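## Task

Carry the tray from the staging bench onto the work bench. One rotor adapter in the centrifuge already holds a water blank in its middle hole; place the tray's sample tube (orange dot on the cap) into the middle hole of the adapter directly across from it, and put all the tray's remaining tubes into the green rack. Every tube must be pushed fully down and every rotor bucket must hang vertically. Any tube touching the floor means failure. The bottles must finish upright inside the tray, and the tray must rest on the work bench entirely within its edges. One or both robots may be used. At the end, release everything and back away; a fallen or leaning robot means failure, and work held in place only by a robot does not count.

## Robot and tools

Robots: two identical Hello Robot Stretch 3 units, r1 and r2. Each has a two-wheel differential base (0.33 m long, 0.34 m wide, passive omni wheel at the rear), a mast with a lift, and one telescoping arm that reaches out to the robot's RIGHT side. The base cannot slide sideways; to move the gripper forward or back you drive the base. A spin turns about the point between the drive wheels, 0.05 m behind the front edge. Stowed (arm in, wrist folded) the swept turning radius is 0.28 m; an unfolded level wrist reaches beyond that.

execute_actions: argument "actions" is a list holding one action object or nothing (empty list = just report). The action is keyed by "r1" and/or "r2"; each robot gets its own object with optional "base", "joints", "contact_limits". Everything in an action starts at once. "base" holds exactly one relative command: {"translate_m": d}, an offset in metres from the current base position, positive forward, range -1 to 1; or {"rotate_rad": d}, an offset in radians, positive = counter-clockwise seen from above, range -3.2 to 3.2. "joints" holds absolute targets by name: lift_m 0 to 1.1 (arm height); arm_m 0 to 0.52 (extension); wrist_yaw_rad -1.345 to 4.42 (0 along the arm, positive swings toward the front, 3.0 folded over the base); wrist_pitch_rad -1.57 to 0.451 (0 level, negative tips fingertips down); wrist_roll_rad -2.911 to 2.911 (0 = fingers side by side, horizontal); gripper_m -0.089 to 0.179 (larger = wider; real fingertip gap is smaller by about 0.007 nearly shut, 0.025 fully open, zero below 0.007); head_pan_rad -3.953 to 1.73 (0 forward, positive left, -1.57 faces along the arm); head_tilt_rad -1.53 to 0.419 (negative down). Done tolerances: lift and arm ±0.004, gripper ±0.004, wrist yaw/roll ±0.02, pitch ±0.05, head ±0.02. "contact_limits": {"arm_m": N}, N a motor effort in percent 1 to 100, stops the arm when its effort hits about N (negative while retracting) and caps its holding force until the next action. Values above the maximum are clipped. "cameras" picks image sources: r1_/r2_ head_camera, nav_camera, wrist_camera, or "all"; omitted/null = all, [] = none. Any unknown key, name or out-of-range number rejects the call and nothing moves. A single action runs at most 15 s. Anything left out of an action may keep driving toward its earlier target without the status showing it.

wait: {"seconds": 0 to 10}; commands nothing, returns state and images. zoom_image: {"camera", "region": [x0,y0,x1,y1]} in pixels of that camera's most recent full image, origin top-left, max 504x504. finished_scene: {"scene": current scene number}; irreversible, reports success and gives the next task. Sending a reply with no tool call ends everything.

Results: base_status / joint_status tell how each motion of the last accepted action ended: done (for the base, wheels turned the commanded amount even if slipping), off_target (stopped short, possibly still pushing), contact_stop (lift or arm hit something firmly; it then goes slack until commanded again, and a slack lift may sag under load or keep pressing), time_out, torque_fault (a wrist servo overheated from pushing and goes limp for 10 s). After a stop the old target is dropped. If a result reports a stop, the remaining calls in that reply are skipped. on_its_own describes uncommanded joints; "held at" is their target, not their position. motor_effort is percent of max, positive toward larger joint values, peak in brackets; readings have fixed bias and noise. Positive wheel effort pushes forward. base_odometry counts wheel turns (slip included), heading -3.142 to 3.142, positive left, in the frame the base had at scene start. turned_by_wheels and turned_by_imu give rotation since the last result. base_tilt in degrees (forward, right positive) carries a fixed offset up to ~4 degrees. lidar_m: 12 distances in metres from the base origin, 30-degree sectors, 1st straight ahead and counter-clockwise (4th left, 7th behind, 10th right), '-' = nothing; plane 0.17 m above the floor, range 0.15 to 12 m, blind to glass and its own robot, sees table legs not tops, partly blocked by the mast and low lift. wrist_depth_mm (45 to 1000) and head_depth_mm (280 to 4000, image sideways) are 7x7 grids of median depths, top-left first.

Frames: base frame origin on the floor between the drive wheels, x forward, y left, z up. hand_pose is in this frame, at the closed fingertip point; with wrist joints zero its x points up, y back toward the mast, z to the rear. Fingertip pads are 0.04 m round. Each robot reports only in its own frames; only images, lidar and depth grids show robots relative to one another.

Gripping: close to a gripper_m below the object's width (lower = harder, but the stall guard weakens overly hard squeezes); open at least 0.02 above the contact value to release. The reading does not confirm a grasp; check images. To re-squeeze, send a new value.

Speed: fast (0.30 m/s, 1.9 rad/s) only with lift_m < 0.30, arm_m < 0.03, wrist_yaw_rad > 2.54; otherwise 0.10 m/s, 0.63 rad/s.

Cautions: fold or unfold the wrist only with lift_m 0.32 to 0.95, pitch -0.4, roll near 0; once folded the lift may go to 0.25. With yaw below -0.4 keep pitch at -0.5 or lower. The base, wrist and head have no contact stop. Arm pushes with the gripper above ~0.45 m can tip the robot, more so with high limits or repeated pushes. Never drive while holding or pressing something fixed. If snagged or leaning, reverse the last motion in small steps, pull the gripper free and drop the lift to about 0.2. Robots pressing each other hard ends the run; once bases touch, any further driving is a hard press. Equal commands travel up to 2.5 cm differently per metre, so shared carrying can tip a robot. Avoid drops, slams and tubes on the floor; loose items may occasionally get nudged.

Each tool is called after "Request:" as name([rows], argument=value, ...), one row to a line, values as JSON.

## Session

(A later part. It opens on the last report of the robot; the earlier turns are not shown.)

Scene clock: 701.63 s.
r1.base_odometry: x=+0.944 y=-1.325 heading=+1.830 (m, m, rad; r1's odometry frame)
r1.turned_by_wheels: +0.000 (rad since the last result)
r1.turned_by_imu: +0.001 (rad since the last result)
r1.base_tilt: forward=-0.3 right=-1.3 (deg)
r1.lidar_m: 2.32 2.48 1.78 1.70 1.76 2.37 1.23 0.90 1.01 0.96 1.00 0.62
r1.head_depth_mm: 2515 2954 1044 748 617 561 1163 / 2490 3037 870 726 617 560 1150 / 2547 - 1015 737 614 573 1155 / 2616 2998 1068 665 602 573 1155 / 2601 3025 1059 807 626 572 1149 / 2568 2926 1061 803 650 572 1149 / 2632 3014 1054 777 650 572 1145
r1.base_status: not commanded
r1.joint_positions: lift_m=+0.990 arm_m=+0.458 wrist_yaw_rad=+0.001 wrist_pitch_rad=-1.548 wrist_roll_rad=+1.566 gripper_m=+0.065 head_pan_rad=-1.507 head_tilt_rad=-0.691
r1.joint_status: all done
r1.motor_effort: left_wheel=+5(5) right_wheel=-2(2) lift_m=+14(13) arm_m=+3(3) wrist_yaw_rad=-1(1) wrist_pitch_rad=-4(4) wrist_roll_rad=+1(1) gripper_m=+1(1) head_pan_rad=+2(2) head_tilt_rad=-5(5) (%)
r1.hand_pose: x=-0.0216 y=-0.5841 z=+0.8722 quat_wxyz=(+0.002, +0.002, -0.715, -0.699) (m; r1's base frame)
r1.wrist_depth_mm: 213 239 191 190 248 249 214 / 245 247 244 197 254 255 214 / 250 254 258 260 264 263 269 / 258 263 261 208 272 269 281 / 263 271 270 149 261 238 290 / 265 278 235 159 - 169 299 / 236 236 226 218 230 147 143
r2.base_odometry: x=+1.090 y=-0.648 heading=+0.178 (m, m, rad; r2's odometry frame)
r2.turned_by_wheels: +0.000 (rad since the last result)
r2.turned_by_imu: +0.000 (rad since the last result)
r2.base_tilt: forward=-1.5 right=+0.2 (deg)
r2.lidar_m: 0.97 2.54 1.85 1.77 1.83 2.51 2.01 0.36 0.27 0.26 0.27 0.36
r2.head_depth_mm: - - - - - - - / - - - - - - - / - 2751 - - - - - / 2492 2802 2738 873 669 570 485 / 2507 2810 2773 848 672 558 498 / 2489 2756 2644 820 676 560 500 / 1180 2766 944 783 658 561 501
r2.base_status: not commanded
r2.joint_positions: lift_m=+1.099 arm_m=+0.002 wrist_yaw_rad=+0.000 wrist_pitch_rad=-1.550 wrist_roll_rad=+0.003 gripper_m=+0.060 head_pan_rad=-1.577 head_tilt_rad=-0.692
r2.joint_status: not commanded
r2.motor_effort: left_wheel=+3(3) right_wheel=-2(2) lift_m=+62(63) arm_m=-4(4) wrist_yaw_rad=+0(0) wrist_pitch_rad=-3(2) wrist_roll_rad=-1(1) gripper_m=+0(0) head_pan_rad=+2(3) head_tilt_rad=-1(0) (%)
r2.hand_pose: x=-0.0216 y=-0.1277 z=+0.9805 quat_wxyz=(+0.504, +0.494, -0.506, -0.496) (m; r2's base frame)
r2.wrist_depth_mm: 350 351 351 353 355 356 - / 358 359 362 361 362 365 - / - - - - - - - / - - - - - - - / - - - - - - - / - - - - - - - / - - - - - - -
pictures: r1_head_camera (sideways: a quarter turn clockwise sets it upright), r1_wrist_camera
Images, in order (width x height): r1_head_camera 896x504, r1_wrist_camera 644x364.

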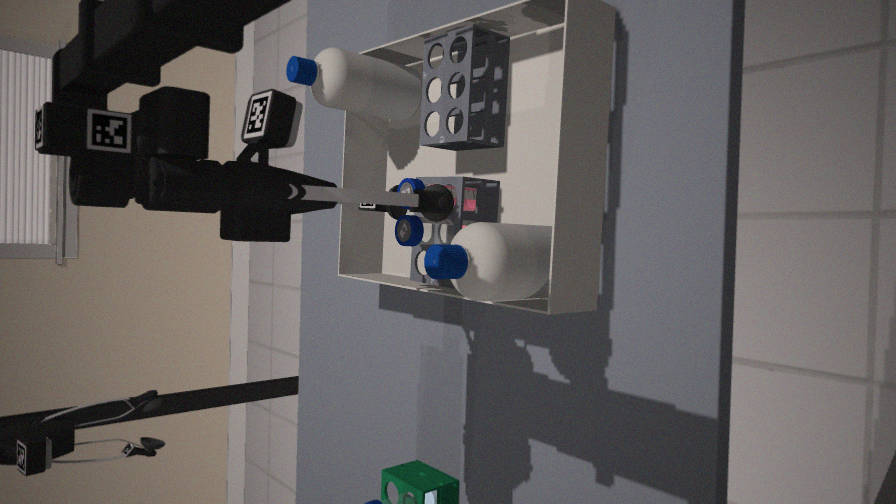

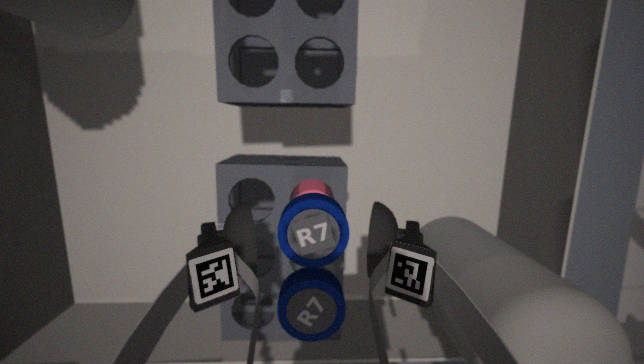

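Aligned.

Request:
execute_actions([
  {"r1":{"joints":{"lift_m":0.968}}},
], cameras=[])

Request:
execute_actions([
  {"r1":{"joints":{"gripper_m":-0.005}}},
], cameras=[])

Request:
execute_actions([
  {"r1":{"joints":{"lift_m":1.1}}},
], cameras=["r1_head_camera","r1_wrist_camera"])

Scene clock: 708.20 s.
r1.base_odometry: x=+0.944 y=-1.325 heading=+1.830 (m, m, rad; r1's odometry frame)
r1.turned_by_wheels: +0.000 (rad since the last result)
r1.turned_by_imu: +0.001 (rad since the last result)
r1.base_tilt: forward=-0.4 right=-1.5 (deg)
r1.lidar_m: 2.32 2.47 1.78 1.70 1.76 2.37 1.23 0.91 1.01 0.96 0.99 0.62
r1.head_depth_mm: 2582 - 977 743 617 561 1158 / 2555 3079 869 725 619 559 1162 / 2547 - 898 735 615 572 1152 / 2631 2987 1013 662 602 572 1156 / 2652 2993 1055 808 626 572 1153 / 2584 2952 1057 803 652 570 1151 / 2630 3039 1053 776 648 570 1154
r1.base_status: not commanded
r1.joint_positions: lift_m=+0.968 arm_m=+0.458 wrist_yaw_rad=+0.001 wrist_pitch_rad=-1.548 wrist_roll_rad=+1.566 gripper_m=+0.065 head_pan_rad=-1.507 head_tilt_rad=-0.691
r1.joint_status: all done
r1.motor_effort: left_wheel=+5(4) right_wheel=-2(2) lift_m=+14(14) arm_m=+3(3) wrist_yaw_rad=-1(1) wrist_pitch_rad=-4(4) wrist_roll_rad=+1(1) gripper_m=+0(1) head_pan_rad=+3(2) head_tilt_rad=-5(4) (%)
r1.hand_pose: x=-0.0216 y=-0.5841 z=+0.8502 quat_wxyz=(+0.002, +0.002, -0.715, -0.699) (m; r1's base frame)
r1.wrist_depth_mm: 213 220 167 168 227 228 185 / 225 227 198 175 234 236 193 / 231 233 236 238 240 242 193 / 239 240 219 185 249 251 202 / 244 248 219 126 253 238 214 / 252 256 197 133 - 169 271 / 236 237 217 135 230 141 127
r2.base_odometry: x=+1.090 y=-0.648 heading=+0.178 (m, m, rad; r2's odometry frame)
r2.turned_by_wheels: +0.000 (rad since the last result)
r2.turned_by_imu: +0.000 (rad since the last result)
r2.base_tilt: forward=-1.5 right=+0.2 (deg)
r2.lidar_m: 0.97 2.54 1.85 1.78 1.84 2.50 2.02 0.36 0.27 0.26 0.27 0.36
r2.head_depth_mm: - - - - - - - / - - - - - - - / - 2770 - - - - - / 2475 2842 2743 874 669 569 486 / 2499 2787 2770 843 672 557 496 / 2517 2754 2659 819 674 560 499 / 1130 2799 944 783 658 562 501
r2.base_status: not commanded
r2.joint_positions: lift_m=+1.099 arm_m=+0.002 wrist_yaw_rad=+0.000 wrist_pitch_rad=-1.550 wrist_roll_rad=+0.003 gripper_m=+0.060 head_pan_rad=-1.577 head_tilt_rad=-0.692
r2.joint_status: not commanded
r2.motor_effort: left_wheel=+3(3) right_wheel=-2(2) lift_m=+62(62) arm_m=-4(4) wrist_yaw_rad=+0(1) wrist_pitch_rad=-3(2) wrist_roll_rad=-1(1) gripper_m=+0(0) head_pan_rad=+3(3) head_tilt_rad=+0(0) (%)
r2.hand_pose: x=-0.0216 y=-0.1277 z=+0.9805 quat_wxyz=(+0.504, +0.494, -0.506, -0.496) (m; r2's base frame)
r2.wrist_depth_mm: 348 351 353 352 352 357 - / 360 356 362 366 364 364 - / - - - - - - - / - - - - - - - / - - - - - - - / - - - - - - - / - - - - - - -
pictures: none
No camera images: the call's "cameras" was empty. Leave "cameras" out to get every camera's image.

Scene clock: 709.40 s.
r1.base_odometry: x=+0.944 y=-1.325 heading=+1.830 (m, m, rad; r1's odometry frame)
r1.turned_by_wheels: +0.000 (rad since the last result)
r1.turned_by_imu: +0.000 (rad since the last result)
r1.base_tilt: forward=-0.4 right=-1.3 (deg)
r1.lidar_m: 2.33 2.47 1.78 1.71 1.77 2.36 1.22 0.90 1.00 0.96 1.00 0.62
r1.head_depth_mm: 2563 - 981 744 617 560 1155 / 2542 3080 869 728 619 561 1155 / 2586 - 896 737 613 575 1154 / 2617 2950 1010 665 602 572 1160 / 2648 3009 1063 801 625 572 1143 / 2588 2940 1058 806 650 572 1158 / 2608 3022 1057 778 649 571 1147
r1.base_status: not commanded
r1.joint_positions: lift_m=+0.968 arm_m=+0.458 wrist_yaw_rad=+0.001 wrist_pitch_rad=-1.548 wrist_roll_rad=+1.566 gripper_m=-0.004 head_pan_rad=-1.507 head_tilt_rad=-0.691
r1.joint_status: all done
r1.motor_effort: left_wheel=+5(5) right_wheel=-2(2) lift_m=+14(14) arm_m=+4(4) wrist_yaw_rad=-1(0) wrist_pitch_rad=-4(4) wrist_roll_rad=+1(1) gripper_m=-14(86) head_pan_rad=+2(2) head_tilt_rad=-5(5) (%)
r1.hand_pose: x=-0.0216 y=-0.5841 z=+0.8502 quat_wxyz=(+0.002, +0.002, -0.715, -0.699) (m; r1's base frame)
r1.wrist_depth_mm: 211 220 167 168 227 229 185 / 224 226 198 174 232 234 193 / 230 234 236 239 240 242 193 / 239 240 219 185 248 249 203 / 245 248 248 124 255 238 214 / 251 255 211 132 217 171 273 / 237 238 217 134 240 144 127
r2.base_odometry: x=+1.090 y=-0.648 heading=+0.178 (m, m, rad; r2's odometry frame)
r2.turned_by_wheels: +0.000 (rad since the last result)
r2.turned_by_imu: +0.000 (rad since the last result)
r2.base_tilt: forward=-1.5 right=+0.3 (deg)
r2.lidar_m: 0.97 2.53 1.85 1.78 1.84 2.50 2.01 0.36 0.27 0.26 0.27 0.36
r2.head_depth_mm: - - - - - - - / - - - - - - - / - 2774 - - - - - / 2503 2803 2738 873 669 569 485 / 2491 2786 2783 845 670 556 498 / 2504 2745 2641 820 675 560 500 / 1130 2769 945 783 657 561 500
r2.base_status: not commanded
r2.joint_positions: lift_m=+1.099 arm_m=+0.002 wrist_yaw_rad=+0.000 wrist_pitch_rad=-1.550 wrist_roll_rad=+0.003 gripper_m=+0.060 head_pan_rad=-1.577 head_tilt_rad=-0.692
r2.joint_status: not commanded
r2.motor_effort: left_wheel=+3(3) right_wheel=-2(2) lift_m=+62(62) arm_m=-4(4) wrist_yaw_rad=+0(0) wrist_pitch_rad=-2(2) wrist_roll_rad=-1(1) gripper_m=+1(1) head_pan_rad=+3(3) head_tilt_rad=+0(0) (%)
r2.hand_pose: x=-0.0216 y=-0.1277 z=+0.9805 quat_wxyz=(+0.504, +0.494, -0.506, -0.496) (m; r2's base frame)
r2.wrist_depth_mm: 347 349 352 352 353 353 - / 362 360 359 365 366 363 - / - - - - - - - / - - - - - - - / - - - - - - - / - - - - - - - / - - - - - - -
pictures: none
No camera images: the call's "cameras" was empty. Leave "cameras" out to get every camera's image.

Scene clock: 711.43 s.
r1.base_odometry: x=+0.944 y=-1.325 heading=+1.830 (m, m, rad; r1's odometry frame)
r1.turned_by_wheels: +0.000 (rad since the last result)
r1.turned_by_imu: +0.000 (rad since the last result)
r1.base_tilt: forward=-0.2 right=-1.3 (deg)
r1.lidar_m: 2.32 2.48 1.78 1.70 1.76 2.37 1.23 0.91 1.01 0.96 0.99 0.62
r1.head_depth_mm: 2584 2974 1068 744 616 560 1161 / 2655 3060 1014 724 619 561 1158 / - 3013 1020 780 614 574 1152 / 2623 3003 1065 663 601 572 1149 / 2671 3014 1060 806 624 572 1160 / 2532 2950 1055 804 651 571 1151 / 2582 3007 1060 779 650 570 1151
r1.base_status: not commanded
r1.joint_positions: lift_m=+1.100 arm_m=+0.458 wrist_yaw_rad=+0.001 wrist_pitch_rad=-1.548 wrist_roll_rad=+1.566 gripper_m=-0.004 head_pan_rad=-1.507 head_tilt_rad=-0.691
r1.joint_status: all done
r1.motor_effort: left_wheel=+5(5) right_wheel=-2(2) lift_m=+22(23) arm_m=+3(4) wrist_yaw_rad=+0(1) wrist_pitch_rad=-4(4) wrist_roll_rad=+1(1) gripper_m=-13(14) head_pan_rad=+2(2) head_tilt_rad=-5(5) (%)
r1.hand_pose: x=-0.0216 y=-0.5841 z=+0.9817 quat_wxyz=(+0.002, +0.002, -0.715, -0.699) (m; r1's base frame)
r1.wrist_depth_mm: 286 261 343 338 350 355 - / 352 351 353 306 363 364 - / 360 358 367 369 375 379 - / 374 372 377 376 382 391 - / 386 385 387 124 275 407 - / 399 405 407 416 257 420 - / 412 415 424 426 431 439 -
r2.base_odometry: x=+1.090 y=-0.648 heading=+0.178 (m, m, rad; r2's odometry frame)
r2.turned_by_wheels: +0.000 (rad since the last result)
r2.turned_by_imu: +0.000 (rad since the last result)
r2.base_tilt: forward=-1.5 right=+0.2 (deg)
r2.lidar_m: 0.97 2.54 1.85 1.77 1.84 2.50 2.02 0.36 0.27 0.26 0.27 0.36
r2.head_depth_mm: - - - - - - - / - - - - - - - / - 2747 - - - - - / 2501 2810 2757 875 670 569 486 / 2500 2804 2749 846 673 558 498 / 2492 2743 2659 819 675 560 499 / 2389 2774 945 781 659 561 500
r2.base_status: not commanded
r2.joint_positions: lift_m=+1.099 arm_m=+0.002 wrist_yaw_rad=+0.000 wrist_pitch_rad=-1.550 wrist_roll_rad=+0.003 gripper_m=+0.060 head_pan_rad=-1.577 head_tilt_rad=-0.692
r2.joint_status: not commanded
r2.motor_effort: left_wheel=+3(3) right_wheel=-2(2) lift_m=+62(62) arm_m=-4(4) wrist_yaw_rad=-1(0) wrist_pitch_rad=-3(2) wrist_roll_rad=-1(2) gripper_m=+0(0) head_pan_rad=+3(3) head_tilt_rad=+0(0) (%)
r2.hand_pose: x=-0.0216 y=-0.1277 z=+0.9805 quat_wxyz=(+0.504, +0.494, -0.506, -0.496) (m; r2's base frame)
r2.wrist_depth_mm: 349 350 350 356 355 357 - / 357 361 363 361 364 366 - / - - - - - - - / - - - - - - - / - - - - - - - / - - - - - - - / - - - - - - -
pictures: r1_head_camera (sideways: a quarter turn clockwise sets it upright), r1_wrist_camera
Images, in order (width x height): r1_head_camera 896x504, r1_wrist_camera 644x364.

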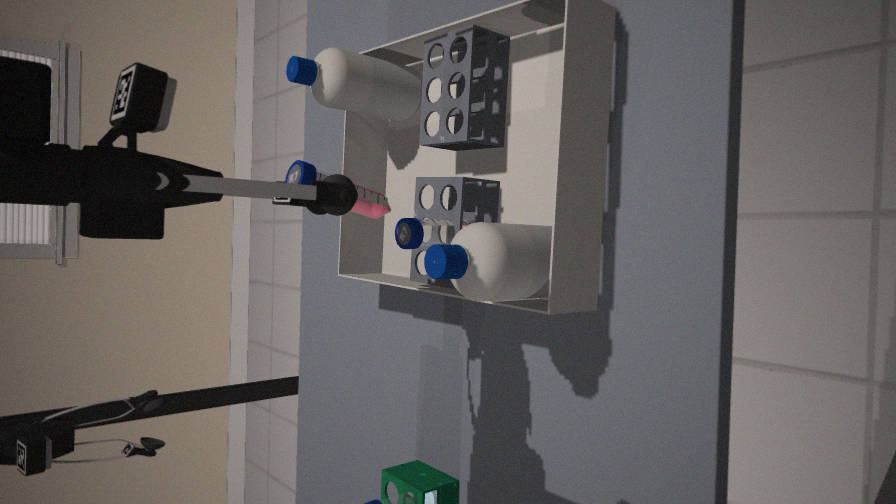

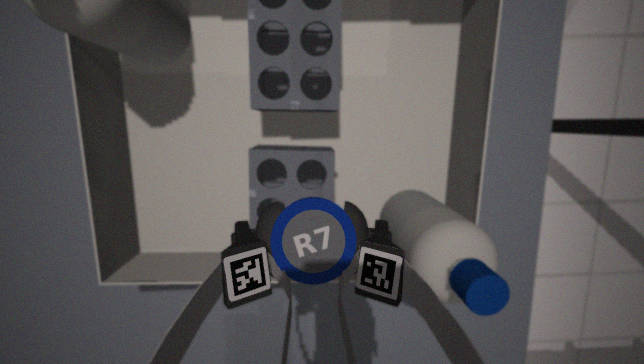

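Request:
execute_actions([
  {"r1":{"joints":{"arm_m":0.5}}},
], cameras=[])

Request:
execute_actions([
  {"r1":{"base":{"translate_m":0.414},"joints":{"head_tilt_rad":-0.557}}},
], cameras=["r1_head_camera","r1_wrist_camera"])

Scene clock: 724.07 s.
r1.base_odometry: x=+0.944 y=-1.325 heading=+1.830 (m, m, rad; r1's odometry frame)
r1.turned_by_wheels: +0.000 (rad since the last result)
r1.turned_by_imu: +0.001 (rad since the last result)
r1.base_tilt: forward=-0.4 right=-1.4 (deg)
r1.lidar_m: 2.32 2.47 1.78 1.70 1.76 2.37 1.23 0.90 1.01 0.96 1.00 0.62
r1.head_depth_mm: 2592 2994 1069 745 614 561 1155 / 2576 2998 1023 725 618 560 1148 / - 3017 900 779 612 573 1154 / 2606 3011 1060 662 602 572 1151 / 2648 2989 1058 807 625 572 1145 / 2530 2956 1057 800 650 570 1146 / 2613 3084 1050 783 648 570 1143
r1.base_status: not commanded
r1.joint_positions: lift_m=+1.100 arm_m=+0.500 wrist_yaw_rad=+0.001 wrist_pitch_rad=-1.548 wrist_roll_rad=+1.566 gripper_m=-0.004 head_pan_rad=-1.507 head_tilt_rad=-0.691
r1.joint_status: all done
r1.motor_effort: left_wheel=+4(4) right_wheel=-2(2) lift_m=+22(22) arm_m=+3(3) wrist_yaw_rad=-1(1) wrist_pitch_rad=-4(3) wrist_roll_rad=+1(1) gripper_m=-13(13) head_pan_rad=+2(3) head_tilt_rad=-5(5) (%)
r1.hand_pose: x=-0.0216 y=-0.6261 z=+0.9817 quat_wxyz=(+0.002, +0.002, -0.715, -0.699) (m; r1's base frame)
r1.wrist_depth_mm: 341 225 341 320 353 340 367 / 349 350 354 302 364 363 - / 361 357 367 368 374 373 - / 373 368 378 326 385 387 - / 383 384 387 123 357 261 - / 397 403 409 414 420 252 - / 407 414 422 426 436 436 -
r2.base_odometry: x=+1.090 y=-0.648 heading=+0.178 (m, m, rad; r2's odometry frame)
r2.turned_by_wheels: +0.000 (rad since the last result)
r2.turned_by_imu: +0.000 (rad since the last result)
r2.base_tilt: forward=-1.5 right=+0.3 (deg)
r2.lidar_m: 0.97 2.53 1.85 1.78 1.85 2.51 2.01 0.35 0.27 0.26 0.27 0.36
r2.head_depth_mm: - - - - - - - / - - - - - - - / - 2765 - - - - - / 2502 2821 2741 873 670 570 485 / 2493 2798 2765 846 670 558 497 / 2485 2792 2656 819 674 558 498 / 2405 2765 943 785 658 562 500
r2.base_status: not commanded
r2.joint_positions: lift_m=+1.099 arm_m=+0.002 wrist_yaw_rad=+0.000 wrist_pitch_rad=-1.550 wrist_roll_rad=+0.003 gripper_m=+0.060 head_pan_rad=-1.577 head_tilt_rad=-0.692
r2.joint_status: not commanded
r2.motor_effort: left_wheel=+3(3) right_wheel=-2(2) lift_m=+62(62) arm_m=-4(4) wrist_yaw_rad=+1(1) wrist_pitch_rad=-3(3) wrist_roll_rad=-1(1) gripper_m=+0(0) head_pan_rad=+3(3) head_tilt_rad=+0(1) (%)
r2.hand_pose: x=-0.0216 y=-0.1277 z=+0.9805 quat_wxyz=(+0.504, +0.494, -0.506, -0.496) (m; r2's base frame)
r2.wrist_depth_mm: 350 347 351 354 353 353 - / 359 359 360 363 364 364 - / - - - - - - - / - - - - - - - / - - - - - - - / - - - - - - - / - - - - - - -
pictures: none
No camera images: the call's "cameras" was empty. Leave "cameras" out to get every camera's image.

Scene clock: 729.53 s.
r1.base_odometry: x=+0.838 y=-0.925 heading=+1.830 (m, m, rad; r1's odometry frame)
r1.turned_by_wheels: +0.000 (rad since the last result)
r1.turned_by_imu: +0.000 (rad since the last result)
r1.base_tilt: forward=-0.2 right=-1.3 (deg)
r1.lidar_m: 1.91 2.49 1.79 1.71 1.77 2.39 1.32 1.29 1.00 0.95 0.33 2.12
r1.head_depth_mm: 2648 2835 3101 968 737 597 526 / - 2821 3099 974 734 595 523 / 903 - 3103 888 738 595 522 / 2570 2845 3133 960 736 594 522 / 2631 2874 3146 964 733 593 521 / 2583 2946 3117 2319 1618 593 536 / 2630 2958 3160 2368 1804 1439 1162
r1.base_status: done
r1.joint_positions: lift_m=+1.100 arm_m=+0.500 wrist_yaw_rad=+0.001 wrist_pitch_rad=-1.548 wrist_roll_rad=+1.566 gripper_m=-0.004 head_pan_rad=-1.507 head_tilt_rad=-0.564
r1.joint_status: all done
r1.motor_effort: left_wheel=+5(9) right_wheel=-3(4) lift_m=+22(22) arm_m=+4(3) wrist_yaw_rad=+0(1) wrist_pitch_rad=-3(4) wrist_roll_rad=+1(1) gripper_m=-12(13) head_pan_rad=+2(3) head_tilt_rad=+3(17) (%)
r1.hand_pose: x=-0.0216 y=-0.6261 z=+0.9817 quat_wxyz=(+0.002, +0.002, -0.715, -0.699) (m; r1's base frame)
r1.wrist_depth_mm: 338 344 348 348 355 357 364 / 353 354 358 361 365 369 375 / 360 365 367 367 379 382 386 / 372 379 376 377 390 397 - / 384 390 389 124 403 409 - / 400 399 408 412 416 422 - / 413 415 427 425 - - -
r2.base_odometry: x=+1.090 y=-0.648 heading=+0.178 (m, m, rad; r2's odometry frame)
r2.turned_by_wheels: +0.000 (rad since the last result)
r2.turned_by_imu: +0.000 (rad since the last result)
r2.base_tilt: forward=-1.5 right=+0.2 (deg)
r2.lidar_m: 0.97 2.54 1.85 1.78 1.84 2.50 2.01 0.36 0.27 0.26 0.27 0.36
r2.head_depth_mm: - - - - - - - / - - - - - - - / - 2780 - - - - - / 2412 2761 2650 873 671 570 486 / 2484 2815 2745 843 673 557 497 / 2499 2768 2769 819 673 559 500 / 2491 2791 942 785 658 563 500
r2.base_status: not commanded
r2.joint_positions: lift_m=+1.099 arm_m=+0.002 wrist_yaw_rad=+0.000 wrist_pitch_rad=-1.550 wrist_roll_rad=+0.003 gripper_m=+0.060 head_pan_rad=-1.577 head_tilt_rad=-0.692
r2.joint_status: not commanded
r2.motor_effort: left_wheel=+3(3) right_wheel=-2(2) lift_m=+63(62) arm_m=-4(4) wrist_yaw_rad=-1(0) wrist_pitch_rad=-2(3) wrist_roll_rad=-1(1) gripper_m=+1(0) head_pan_rad=+3(2) head_tilt_rad=+0(0) (%)
r2.hand_pose: x=-0.0216 y=-0.1277 z=+0.9805 quat_wxyz=(+0.504, +0.494, -0.506, -0.496) (m; r2's base frame)
r2.wrist_depth_mm: 348 351 351 355 352 355 - / 359 358 361 359 363 363 - / - - - - - - - / - - - - - - - / - - - - - - - / - - - - - - - / - - - - - - -
pictures: r1_head_camera (sideways: a quarter turn clockwise sets it upright), r1_wrist_camera
Images, in order (width x height): r1_head_camera 896x504, r1_wrist_camera 644x364.

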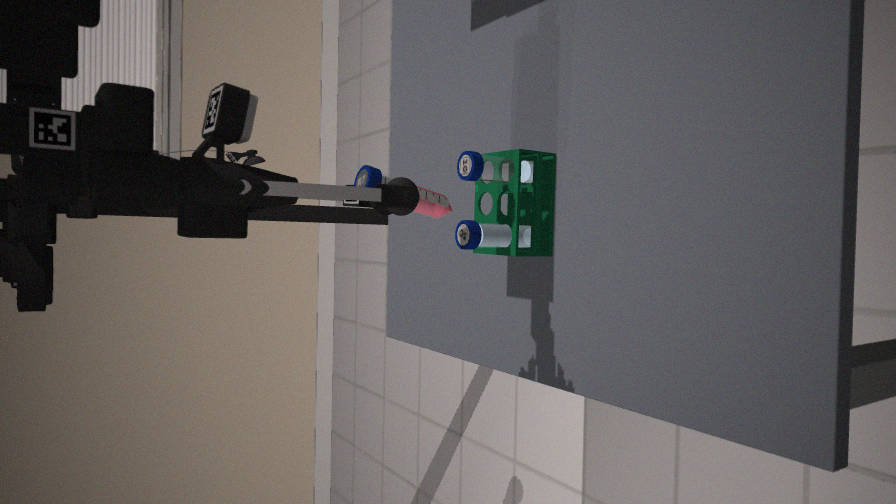

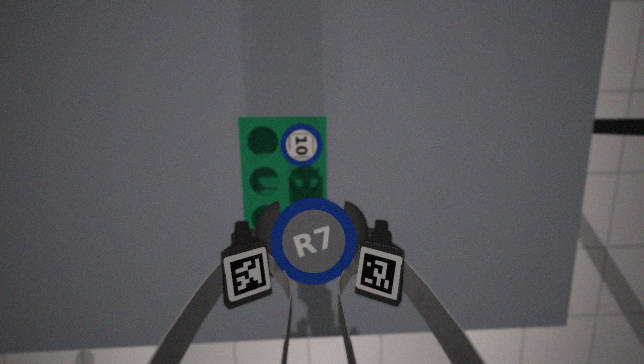

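Request:
execute_actions([
  {"r1":{"base":{"translate_m":0.04},"joints":{"wrist_roll_rad":0.0,"wrist_pitch_rad":-1.4,"arm_m":0.5}}},
], cameras=["r1_head_camera","r1_wrist_camera"])

Scene clock: 752.67 s.
r1.base_odometry: x=+0.827 y=-0.887 heading=+1.830 (m, m, rad; r1's odometry frame)
r1.turned_by_wheels: +0.000 (rad since the last result)
r1.turned_by_imu: +0.001 (rad since the last result)
r1.base_tilt: forward=-0.2 right=-1.4 (deg)
r1.lidar_m: 1.87 2.49 1.79 1.71 1.77 2.38 1.33 1.34 1.00 0.34 0.32 2.08
r1.head_depth_mm: 2630 2838 3099 974 734 596 523 / - 2884 3108 966 737 595 525 / 898 - 3167 905 737 594 524 / 2600 2893 3149 962 731 595 523 / 2602 2898 3152 1057 736 594 521 / 2601 2881 3109 2366 1794 1330 534 / 2607 2965 3145 2367 1799 1442 1217
r1.base_status: done
r1.joint_positions: lift_m=+1.100 arm_m=+0.500 wrist_yaw_rad=+0.001 wrist_pitch_rad=-1.405 wrist_roll_rad=+0.005 gripper_m=-0.004 head_pan_rad=-1.507 head_tilt_rad=-0.564
r1.joint_status: all done
r1.motor_effort: left_wheel=+5(10) right_wheel=-3(5) lift_m=+22(23) arm_m=+3(2) wrist_yaw_rad=-1(0) wrist_pitch_rad=+3(4) wrist_roll_rad=-2(2) gripper_m=-12(13) head_pan_rad=+3(2) head_tilt_rad=+3(4) (%)
r1.hand_pose: x=-0.0216 y=-0.6630 z=+0.9817 quat_wxyz=(+0.539, +0.456, -0.540, -0.458) (m; r1's base frame)
r1.wrist_depth_mm: - - 372 380 383 390 395 / - - 377 382 384 397 397 / - - 378 382 389 397 386 / - - 379 383 389 396 385 / - - 381 124 395 403 386 / - - 382 387 398 402 389 / - - 392 391 399 404 391
r2.base_odometry: x=+1.090 y=-0.648 heading=+0.178 (m, m, rad; r2's odometry frame)
r2.turned_by_wheels: +0.000 (rad since the last result)
r2.turned_by_imu: +0.000 (rad since the last result)
r2.base_tilt: forward=-1.5 right=+0.3 (deg)
r2.lidar_m: 0.97 2.55 1.85 1.78 1.84 2.51 2.01 0.36 0.27 0.26 0.27 0.36
r2.head_depth_mm: - - - - - - - / - - - - - - - / - 1344 - - - - - / 2481 2786 2616 876 669 570 485 / 2490 2800 2737 846 672 557 497 / 2482 2784 2777 818 674 560 498 / 2498 2796 942 786 659 561 500
r2.base_status: not commanded
r2.joint_positions: lift_m=+1.099 arm_m=+0.002 wrist_yaw_rad=+0.000 wrist_pitch_rad=-1.550 wrist_roll_rad=+0.003 gripper_m=+0.060 head_pan_rad=-1.577 head_tilt_rad=-0.692
r2.joint_status: not commanded
r2.motor_effort: left_wheel=+3(3) right_wheel=-2(2) lift_m=+63(62) arm_m=-4(4) wrist_yaw_rad=+1(0) wrist_pitch_rad=-2(3) wrist_roll_rad=-1(1) gripper_m=+1(0) head_pan_rad=+3(3) head_tilt_rad=+1(0) (%)
r2.hand_pose: x=-0.0216 y=-0.1277 z=+0.9805 quat_wxyz=(+0.504, +0.494, -0.506, -0.496) (m; r2's base frame)
r2.wrist_depth_mm: 352 350 353 353 354 357 - / 358 362 362 363 362 364 - / - - - - - - - / - - - - - - - / - - - - - - - / - - - - - - - / - - - - - - -
pictures: r1_head_camera (sideways: a quarter turn clockwise sets it upright), r1_wrist_camera
Images, in order (width x height): r1_head_camera 896x504, r1_wrist_camera 644x364.

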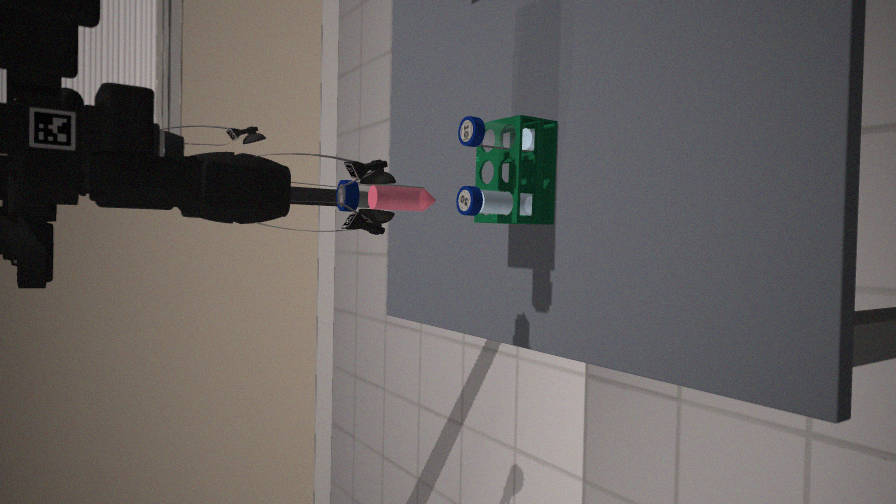

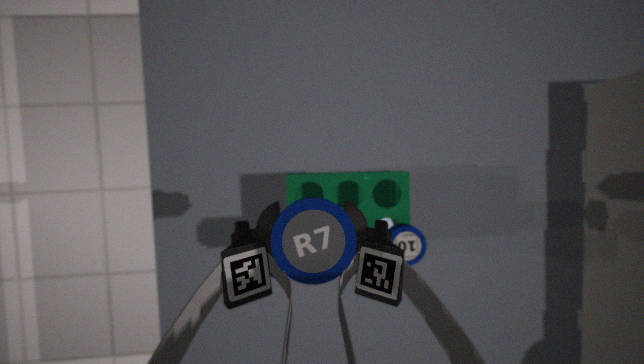

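Request:
execute_actions([
  {"r1":{"joints":{"arm_m":0.515}}},
], cameras=[])

Request:
execute_actions([
  {"r1":{"joints":{"lift_m":1.04}}},
], cameras=["r1_head_camera","r1_wrist_camera"])

Request:
zoom_image(camera="r1_head_camera", region=[360,90,600,260])

Scene clock: 760.10 s.
r1.base_odometry: x=+0.827 y=-0.887 heading=+1.830 (m, m, rad; r1's odometry frame)
r1.turned_by_wheels: +0.000 (rad since the last result)
r1.turned_by_imu: +0.001 (rad since the last result)
r1.base_tilt: forward=-0.3 right=-1.4 (deg)
r1.lidar_m: 1.87 2.49 1.79 1.71 1.77 2.38 1.33 1.34 1.00 0.34 0.32 2.08
r1.head_depth_mm: 2688 2889 3100 970 738 595 523 / - 2845 3135 965 735 596 523 / 895 - 3108 924 736 596 525 / 2607 2868 3078 965 735 594 523 / 2594 2888 3124 1054 736 594 523 / 2575 2907 3157 2371 1806 1336 534 / 2608 2935 3142 2340 1797 1448 1208
r1.base_status: not commanded
r1.joint_positions: lift_m=+1.100 arm_m=+0.515 wrist_yaw_rad=+0.001 wrist_pitch_rad=-1.405 wrist_roll_rad=+0.004 gripper_m=-0.004 head_pan_rad=-1.507 head_tilt_rad=-0.564
r1.joint_status: all done
r1.motor_effort: left_wheel=+5(5) right_wheel=-3(3) lift_m=+22(22) arm_m=+4(4) wrist_yaw_rad=-1(0) wrist_pitch_rad=+3(3) wrist_roll_rad=-2(2) gripper_m=-13(13) head_pan_rad=+2(2) head_tilt_rad=+3(3) (%)
r1.hand_pose: x=-0.0216 y=-0.6780 z=+0.9817 quat_wxyz=(+0.539, +0.456, -0.540, -0.458) (m; r1's base frame)
r1.wrist_depth_mm: - - 372 376 383 390 397 / - - 375 379 389 390 397 / - - 379 381 387 392 384 / - - 379 385 390 398 384 / - - 379 124 393 399 382 / - - 381 390 400 402 384 / - - 390 394 398 404 388
r2.base_odometry: x=+1.090 y=-0.648 heading=+0.178 (m, m, rad; r2's odometry frame)
r2.turned_by_wheels: +0.000 (rad since the last result)
r2.turned_by_imu: +0.000 (rad since the last result)
r2.base_tilt: forward=-1.5 right=+0.3 (deg)
r2.lidar_m: 0.97 2.54 1.85 1.78 1.84 2.49 2.01 0.36 0.27 0.26 0.27 0.36
r2.head_depth_mm: - - - - - - - / - - - - - - - / - 1345 - - - - - / 2513 2789 2626 873 669 569 486 / 2503 2811 2744 846 671 557 497 / 2510 2787 2794 820 675 559 499 / 2477 2815 944 783 659 562 501
r2.base_status: not commanded
r2.joint_positions: lift_m=+1.099 arm_m=+0.002 wrist_yaw_rad=+0.000 wrist_pitch_rad=-1.550 wrist_roll_rad=+0.003 gripper_m=+0.060 head_pan_rad=-1.577 head_tilt_rad=-0.692
r2.joint_status: not commanded
r2.motor_effort: left_wheel=+3(3) right_wheel=-2(2) lift_m=+62(62) arm_m=-4(4) wrist_yaw_rad=+0(0) wrist_pitch_rad=-2(2) wrist_roll_rad=-1(2) gripper_m=+0(1) head_pan_rad=+3(3) head_tilt_rad=-1(0) (%)
r2.hand_pose: x=-0.0216 y=-0.1277 z=+0.9805 quat_wxyz=(+0.504, +0.494, -0.506, -0.496) (m; r2's base frame)
r2.wrist_depth_mm: 350 352 353 351 354 354 - / 356 362 362 362 363 364 - / - - - - - - - / - - - - - - - / - - - - - - - / - - - - - - - / - - - - - - -
pictures: none
No camera images: the call's "cameras" was empty. Leave "cameras" out to get every camera's image.

Scene clock: 761.47 s.
r1.base_odometry: x=+0.827 y=-0.887 heading=+1.830 (m, m, rad; r1's odometry frame)
r1.turned_by_wheels: +0.000 (rad since the last result)
r1.turned_by_imu: +0.000 (rad since the last result)
r1.base_tilt: forward=-0.3 right=-1.4 (deg)
r1.lidar_m: 1.87 2.50 1.79 1.71 1.77 2.38 1.34 1.34 1.00 0.34 0.32 2.08
r1.head_depth_mm: 2542 2989 3104 969 737 595 523 / 2455 2943 3090 972 736 596 524 / 897 - 3041 762 737 596 522 / 2579 2891 3142 963 737 595 522 / 2586 2936 3090 1056 734 594 522 / 2626 2934 3211 2366 1779 1330 535 / 2608 2938 3188 2336 1801 1452 1204
r1.base_status: not commanded
r1.joint_positions: lift_m=+1.040 arm_m=+0.515 wrist_yaw_rad=+0.001 wrist_pitch_rad=-1.405 wrist_roll_rad=+0.004 gripper_m=-0.004 head_pan_rad=-1.507 head_tilt_rad=-0.564
r1.joint_status: all done
r1.motor_effort: left_wheel=+4(4) right_wheel=-3(3) lift_m=+14(19) arm_m=+4(3) wrist_yaw_rad=-1(1) wrist_pitch_rad=+3(3) wrist_roll_rad=-2(2) gripper_m=-13(13) head_pan_rad=+3(3) head_tilt_rad=+3(3) (%)
r1.hand_pose: x=-0.0216 y=-0.6780 z=+0.9223 quat_wxyz=(+0.539, +0.456, -0.540, -0.458) (m; r1's base frame)
r1.wrist_depth_mm: - 308 314 319 324 327 334 / - 313 315 321 326 330 336 / - 317 317 322 327 330 337 / - 317 317 324 327 335 339 / - 319 320 124 299 336 341 / - 322 322 203 209 338 343 / - - 327 331 335 341 347
r2.base_odometry: x=+1.090 y=-0.648 heading=+0.178 (m, m, rad; r2's odometry frame)
r2.turned_by_wheels: +0.000 (rad since the last result)
r2.turned_by_imu: +0.000 (rad since the last result)
r2.base_tilt: forward=-1.5 right=+0.3 (deg)
r2.lidar_m: 0.97 2.55 1.85 1.78 1.84 2.51 2.02 0.36 0.27 0.26 0.27 0.36
r2.head_depth_mm: - - - - - - - / - - - - - - - / - 1333 - - - - - / 2485 2815 2626 872 669 569 486 / 2510 2807 2794 845 670 558 498 / 2486 2816 2770 822 676 559 499 / 2472 2807 943 783 659 563 500
r2.base_status: not commanded
r2.joint_positions: lift_m=+1.099 arm_m=+0.002 wrist_yaw_rad=+0.000 wrist_pitch_rad=-1.550 wrist_roll_rad=+0.003 gripper_m=+0.060 head_pan_rad=-1.577 head_tilt_rad=-0.692
r2.joint_status: not commanded
r2.motor_effort: left_wheel=+3(3) right_wheel=-2(2) lift_m=+62(62) arm_m=-4(4) wrist_yaw_rad=-1(1) wrist_pitch_rad=-2(2) wrist_roll_rad=-2(1) gripper_m=+0(0) head_pan_rad=+3(3) head_tilt_rad=+1(0) (%)
r2.hand_pose: x=-0.0216 y=-0.1277 z=+0.9805 quat_wxyz=(+0.504, +0.494, -0.506, -0.496) (m; r2's base frame)
r2.wrist_depth_mm: 351 350 350 352 352 355 - / 359 361 360 363 363 363 - / - - - - - - - / - - - - - - - / - - - - - - - / - - - - - - - / - - - - - - -
pictures: r1_head_camera (sideways: a quarter turn clockwise sets it upright), r1_wrist_camera
Images, in order (width x height): r1_head_camera 896x504, r1_wrist_camera 644x364.

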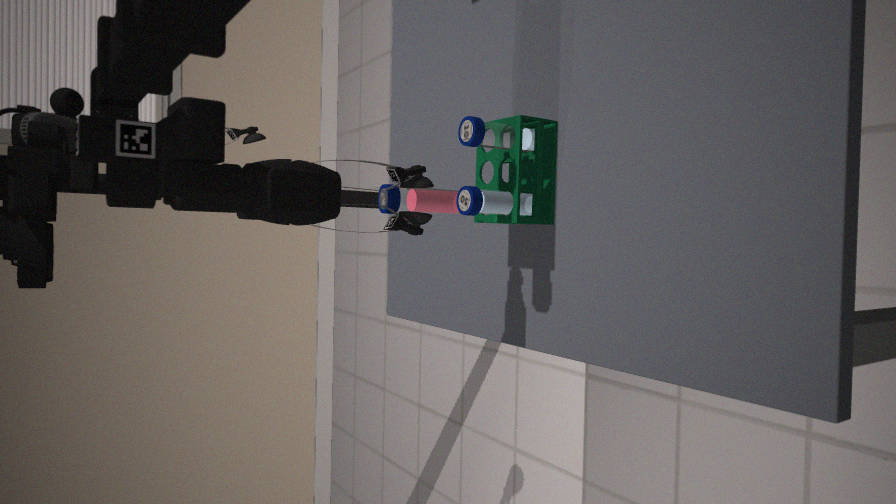

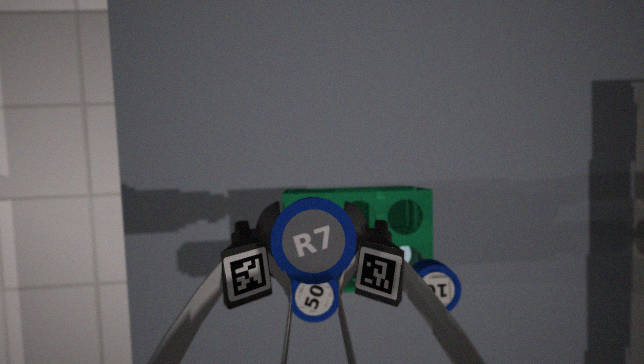

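Region (360, 90, 600, 260) of r1_head_camera's 896x504 image, scaled by 2.100, with more detail than that image has; it fills the top 357 rows of this view, and the rest is white.

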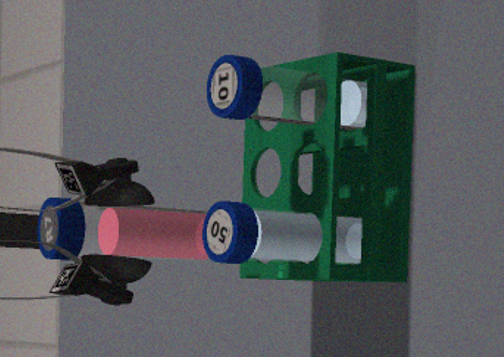

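Request:
execute_actions([
  {"r1":{"joints":{"lift_m":1.012}},"r2":{"joints":{"head_pan_rad":-1.9,"lift_m":0.6}}},
], cameras=["r1_head_camera","r1_wrist_camera","r2_head_camera"])

Scene clock: 773.37 s.
r1.base_odometry: x=+0.827 y=-0.887 heading=+1.830 (m, m, rad; r1's odometry frame)
r1.turned_by_wheels: +0.000 (rad since the last result)
r1.turned_by_imu: +0.002 (rad since the last result)
r1.base_tilt: forward=-0.1 right=-1.4 (deg)
r1.lidar_m: 1.87 2.48 1.80 1.72 1.77 2.39 1.33 1.34 1.00 0.34 0.32 2.08
r1.head_depth_mm: 2577 2702 3071 968 739 596 524 / 2450 - 3107 974 735 596 524 / 2527 - 3079 888 740 594 523 / 2572 2868 2851 970 737 594 523 / 2621 2885 3158 1050 734 594 522 / 2615 2876 3158 2371 1794 1338 535 / 2624 2904 3136 2342 1791 1455 1213
r1.base_status: not commanded
r1.joint_positions: lift_m=+1.012 arm_m=+0.515 wrist_yaw_rad=+0.001 wrist_pitch_rad=-1.405 wrist_roll_rad=+0.004 gripper_m=-0.004 head_pan_rad=-1.507 head_tilt_rad=-0.564
r1.joint_status: all done
r1.motor_effort: left_wheel=+4(5) right_wheel=-3(3) lift_m=+14(14) arm_m=+4(3) wrist_yaw_rad=-1(0) wrist_pitch_rad=+2(2) wrist_roll_rad=-2(2) gripper_m=-12(14) head_pan_rad=+2(3) head_tilt_rad=+4(3) (%)
r1.hand_pose: x=-0.0216 y=-0.6780 z=+0.8943 quat_wxyz=(+0.539, +0.456, -0.540, -0.458) (m; r1's base frame)
r1.wrist_depth_mm: - 282 287 292 294 301 304 / - 283 287 293 298 301 306 / - 284 289 294 298 302 307 / - 287 291 296 299 304 312 / - 290 294 124 273 309 314 / - 291 294 175 256 309 314 / - 293 298 301 305 310 317
r2.base_odometry: x=+1.090 y=-0.648 heading=+0.178 (m, m, rad; r2's odometry frame)
r2.turned_by_wheels: +0.000 (rad since the last result)
r2.turned_by_imu: +0.000 (rad since the last result)
r2.base_tilt: forward=-1.5 right=+0.3 (deg)
r2.lidar_m: 0.97 2.54 1.85 1.78 1.84 2.50 2.02 0.36 0.27 0.26 0.27 0.36
r2.head_depth_mm: 2926 3292 2691 2020 1600 551 1147 / 2808 3187 2709 2014 662 553 712 / 2734 3104 2738 1891 666 553 505 / 2666 2958 2749 841 669 556 497 / 2506 559 616 698 672 557 487 / 470 517 2525 793 674 560 478 / 546 2649 2811 853 677 561 479
r2.base_status: not commanded
r2.joint_positions: lift_m=+0.601 arm_m=+0.002 wrist_yaw_rad=+0.000 wrist_pitch_rad=-1.550 wrist_roll_rad=+0.003 gripper_m=+0.060 head_pan_rad=-1.893 head_tilt_rad=-0.692
r2.joint_status: all done
r2.motor_effort: left_wheel=+3(3) right_wheel=-2(2) lift_m=+18(58) arm_m=-4(4) wrist_yaw_rad=+0(0) wrist_pitch_rad=-3(2) wrist_roll_rad=-1(1) gripper_m=+0(0) head_pan_rad=-3(25) head_tilt_rad=-1(0) (%)
r2.hand_pose: x=-0.0216 y=-0.1277 z=+0.4827 quat_wxyz=(+0.504, +0.494, -0.506, -0.496) (m; r2's base frame)
r2.wrist_depth_mm: 515 586 597 595 603 396 251 / 614 619 610 628 557 462 629 / 634 626 634 627 633 641 638 / 641 649 656 - - 653 653 / 664 663 - - - 671 672 / 682 676 708 - - 688 697 / 695 702 706 726 722 708 711
pictures: r1_head_camera (sideways: a quarter turn clockwise sets it upright), r1_wrist_camera, r2_head_camera (sideways: a quarter turn clockwise sets it upright)
Images, in order (width x height): r1_head_camera 896x504, r1_wrist_camera 644x364, r2_head_camera 896x504.

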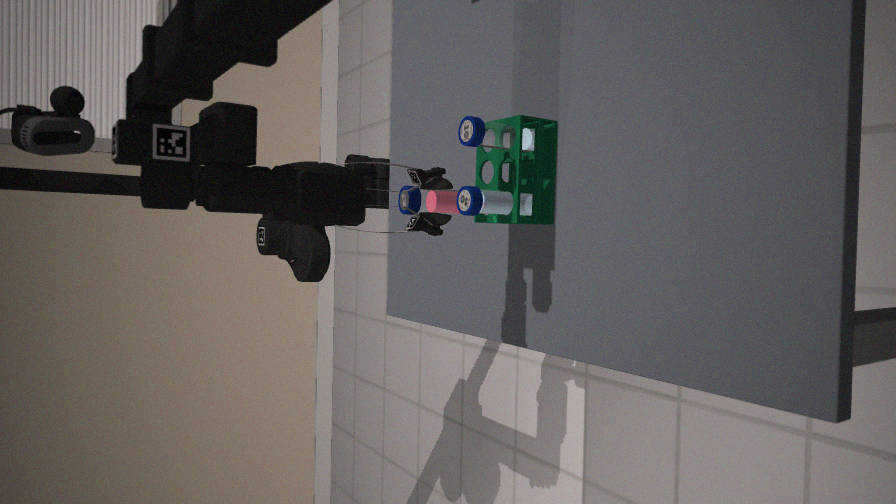

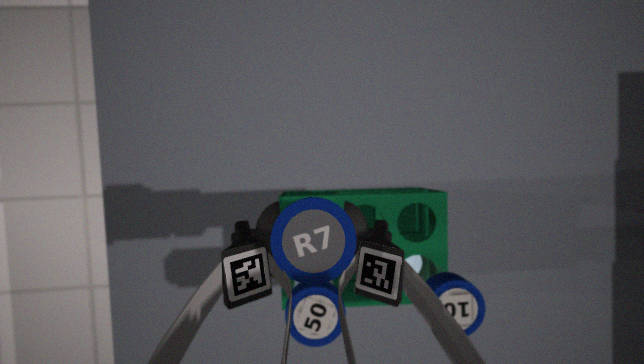

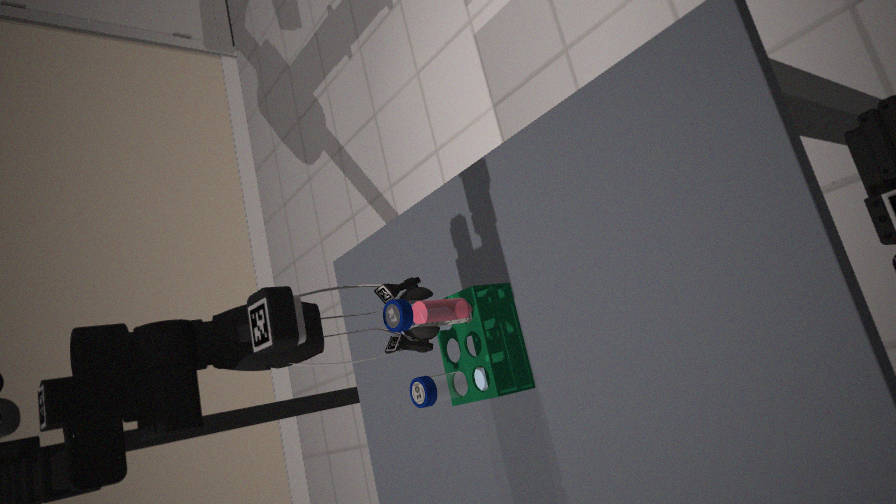

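r2 view is useful.

Request:
zoom_image(camera="r2_head_camera", region=[370,260,570,420])

Region (370, 260, 570, 420) of r2_head_camera's 896x504 image, scaled by 2.520, with more detail than that image has; it fills the top 403 rows of this view, and the rest is white.

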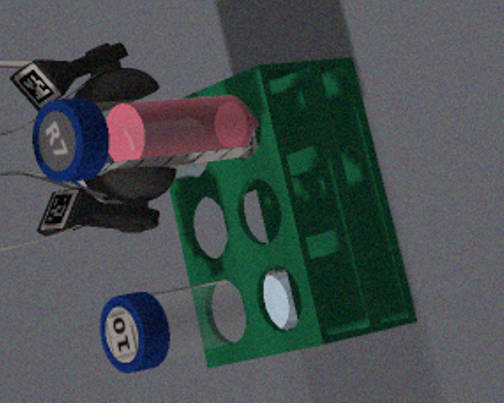

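Request:
execute_actions([
  {"r1":{"joints":{"lift_m":0.995}}},
], cameras=["r1_wrist_camera","r2_head_camera"])

Request:
zoom_image(camera="r2_head_camera", region=[370,260,570,420])

Scene clock: 780.27 s.
r1.base_odometry: x=+0.827 y=-0.887 heading=+1.830 (m, m, rad; r1's odometry frame)
r1.turned_by_wheels: +0.000 (rad since the last result)
r1.turned_by_imu: +0.001 (rad since the last result)
r1.base_tilt: forward=-0.2 right=-1.3 (deg)
r1.lidar_m: 1.87 2.49 1.79 1.72 1.77 2.38 1.34 1.33 1.00 0.34 0.32 2.08
r1.head_depth_mm: 2569 2783 3078 968 735 598 524 / 2474 2858 3044 966 738 595 524 / 2514 - 3128 883 736 594 523 / 2600 2894 2879 963 735 595 522 / 2602 2898 3183 1057 738 593 522 / 2630 2933 3117 2339 1786 1337 534 / 2595 2955 3132 2351 1783 1431 1215
r1.base_status: not commanded
r1.joint_positions: lift_m=+0.995 arm_m=+0.515 wrist_yaw_rad=+0.001 wrist_pitch_rad=-1.405 wrist_roll_rad=+0.004 gripper_m=-0.004 head_pan_rad=-1.507 head_tilt_rad=-0.564
r1.joint_status: all done
r1.motor_effort: left_wheel=+5(5) right_wheel=-3(2) lift_m=+14(12) arm_m=+4(3) wrist_yaw_rad=-1(1) wrist_pitch_rad=+2(2) wrist_roll_rad=-2(2) gripper_m=-13(13) head_pan_rad=+3(3) head_tilt_rad=+3(3) (%)
r1.hand_pose: x=-0.0216 y=-0.6780 z=+0.8773 quat_wxyz=(+0.539, +0.456, -0.540, -0.458) (m; r1's base frame)
r1.wrist_depth_mm: 999 265 269 273 278 281 286 / - 268 270 276 279 284 288 / - 268 273 276 282 285 290 / - 271 275 275 280 288 292 / - 271 274 124 225 289 294 / - 275 276 166 224 292 296 / - 275 280 159 288 293 298
r2.base_odometry: x=+1.090 y=-0.648 heading=+0.178 (m, m, rad; r2's odometry frame)
r2.turned_by_wheels: +0.000 (rad since the last result)
r2.turned_by_imu: +0.000 (rad since the last result)
r2.base_tilt: forward=-1.5 right=+0.3 (deg)
r2.lidar_m: 0.97 2.54 1.85 1.78 1.83 2.49 2.01 0.35 0.27 0.26 0.27 0.36
r2.head_depth_mm: 2925 3323 2683 2017 1606 550 1144 / 2838 3182 2713 2019 664 552 713 / 2732 3056 2733 1899 666 553 505 / 2634 2946 2747 839 670 555 497 / 2526 564 606 723 673 558 488 / 2376 513 2546 792 674 560 478 / 665 2654 2798 853 677 561 480
r2.base_status: not commanded
r2.joint_positions: lift_m=+0.601 arm_m=+0.002 wrist_yaw_rad=+0.000 wrist_pitch_rad=-1.550 wrist_roll_rad=+0.003 gripper_m=+0.060 head_pan_rad=-1.893 head_tilt_rad=-0.692
r2.joint_status: not commanded
r2.motor_effort: left_wheel=+3(3) right_wheel=-2(2) lift_m=+18(18) arm_m=-4(4) wrist_yaw_rad=-1(1) wrist_pitch_rad=-3(2) wrist_roll_rad=-1(1) gripper_m=+0(0) head_pan_rad=-3(3) head_tilt_rad=+0(0) (%)
r2.hand_pose: x=-0.0216 y=-0.1277 z=+0.4827 quat_wxyz=(+0.504, +0.494, -0.506, -0.496) (m; r2's base frame)
r2.wrist_depth_mm: 517 587 602 603 590 395 253 / 611 613 623 620 562 467 631 / 629 631 629 623 632 641 644 / 639 645 653 - - 665 668 / 659 662 - - - 674 668 / 676 675 695 - - 698 690 / 709 703 686 721 714 714 721
pictures: r1_wrist_camera, r2_head_camera (sideways: a quarter turn clockwise sets it upright)
Images, in order (width x height): r1_wrist_camera 644x364, r2_head_camera 896x504.

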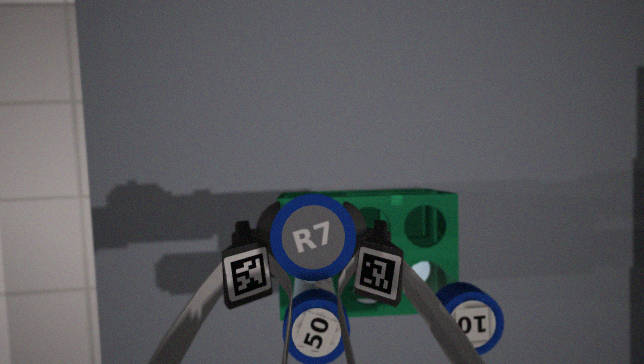

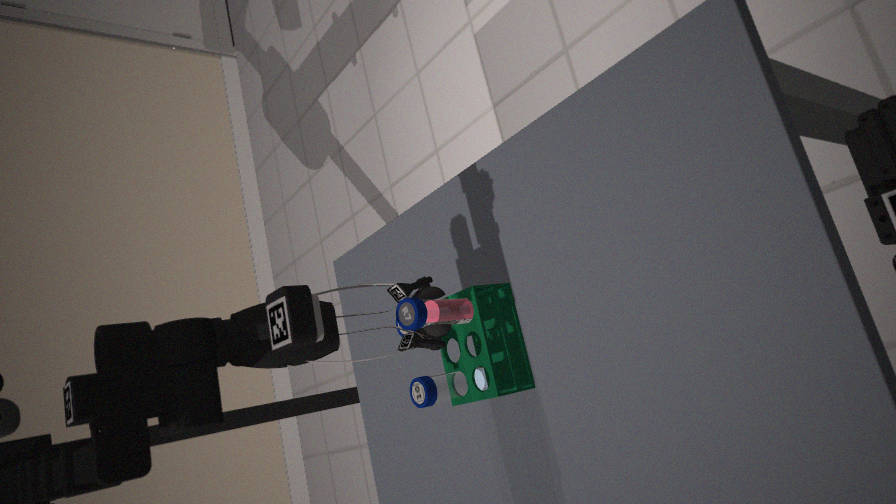

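Region (370, 260, 570, 420) of r2_head_camera's 896x504 image, scaled by 2.520, with more detail than that image has; it fills the top 403 rows of this view, and the rest is white.

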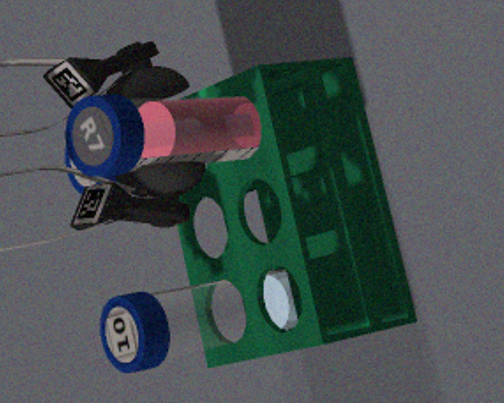

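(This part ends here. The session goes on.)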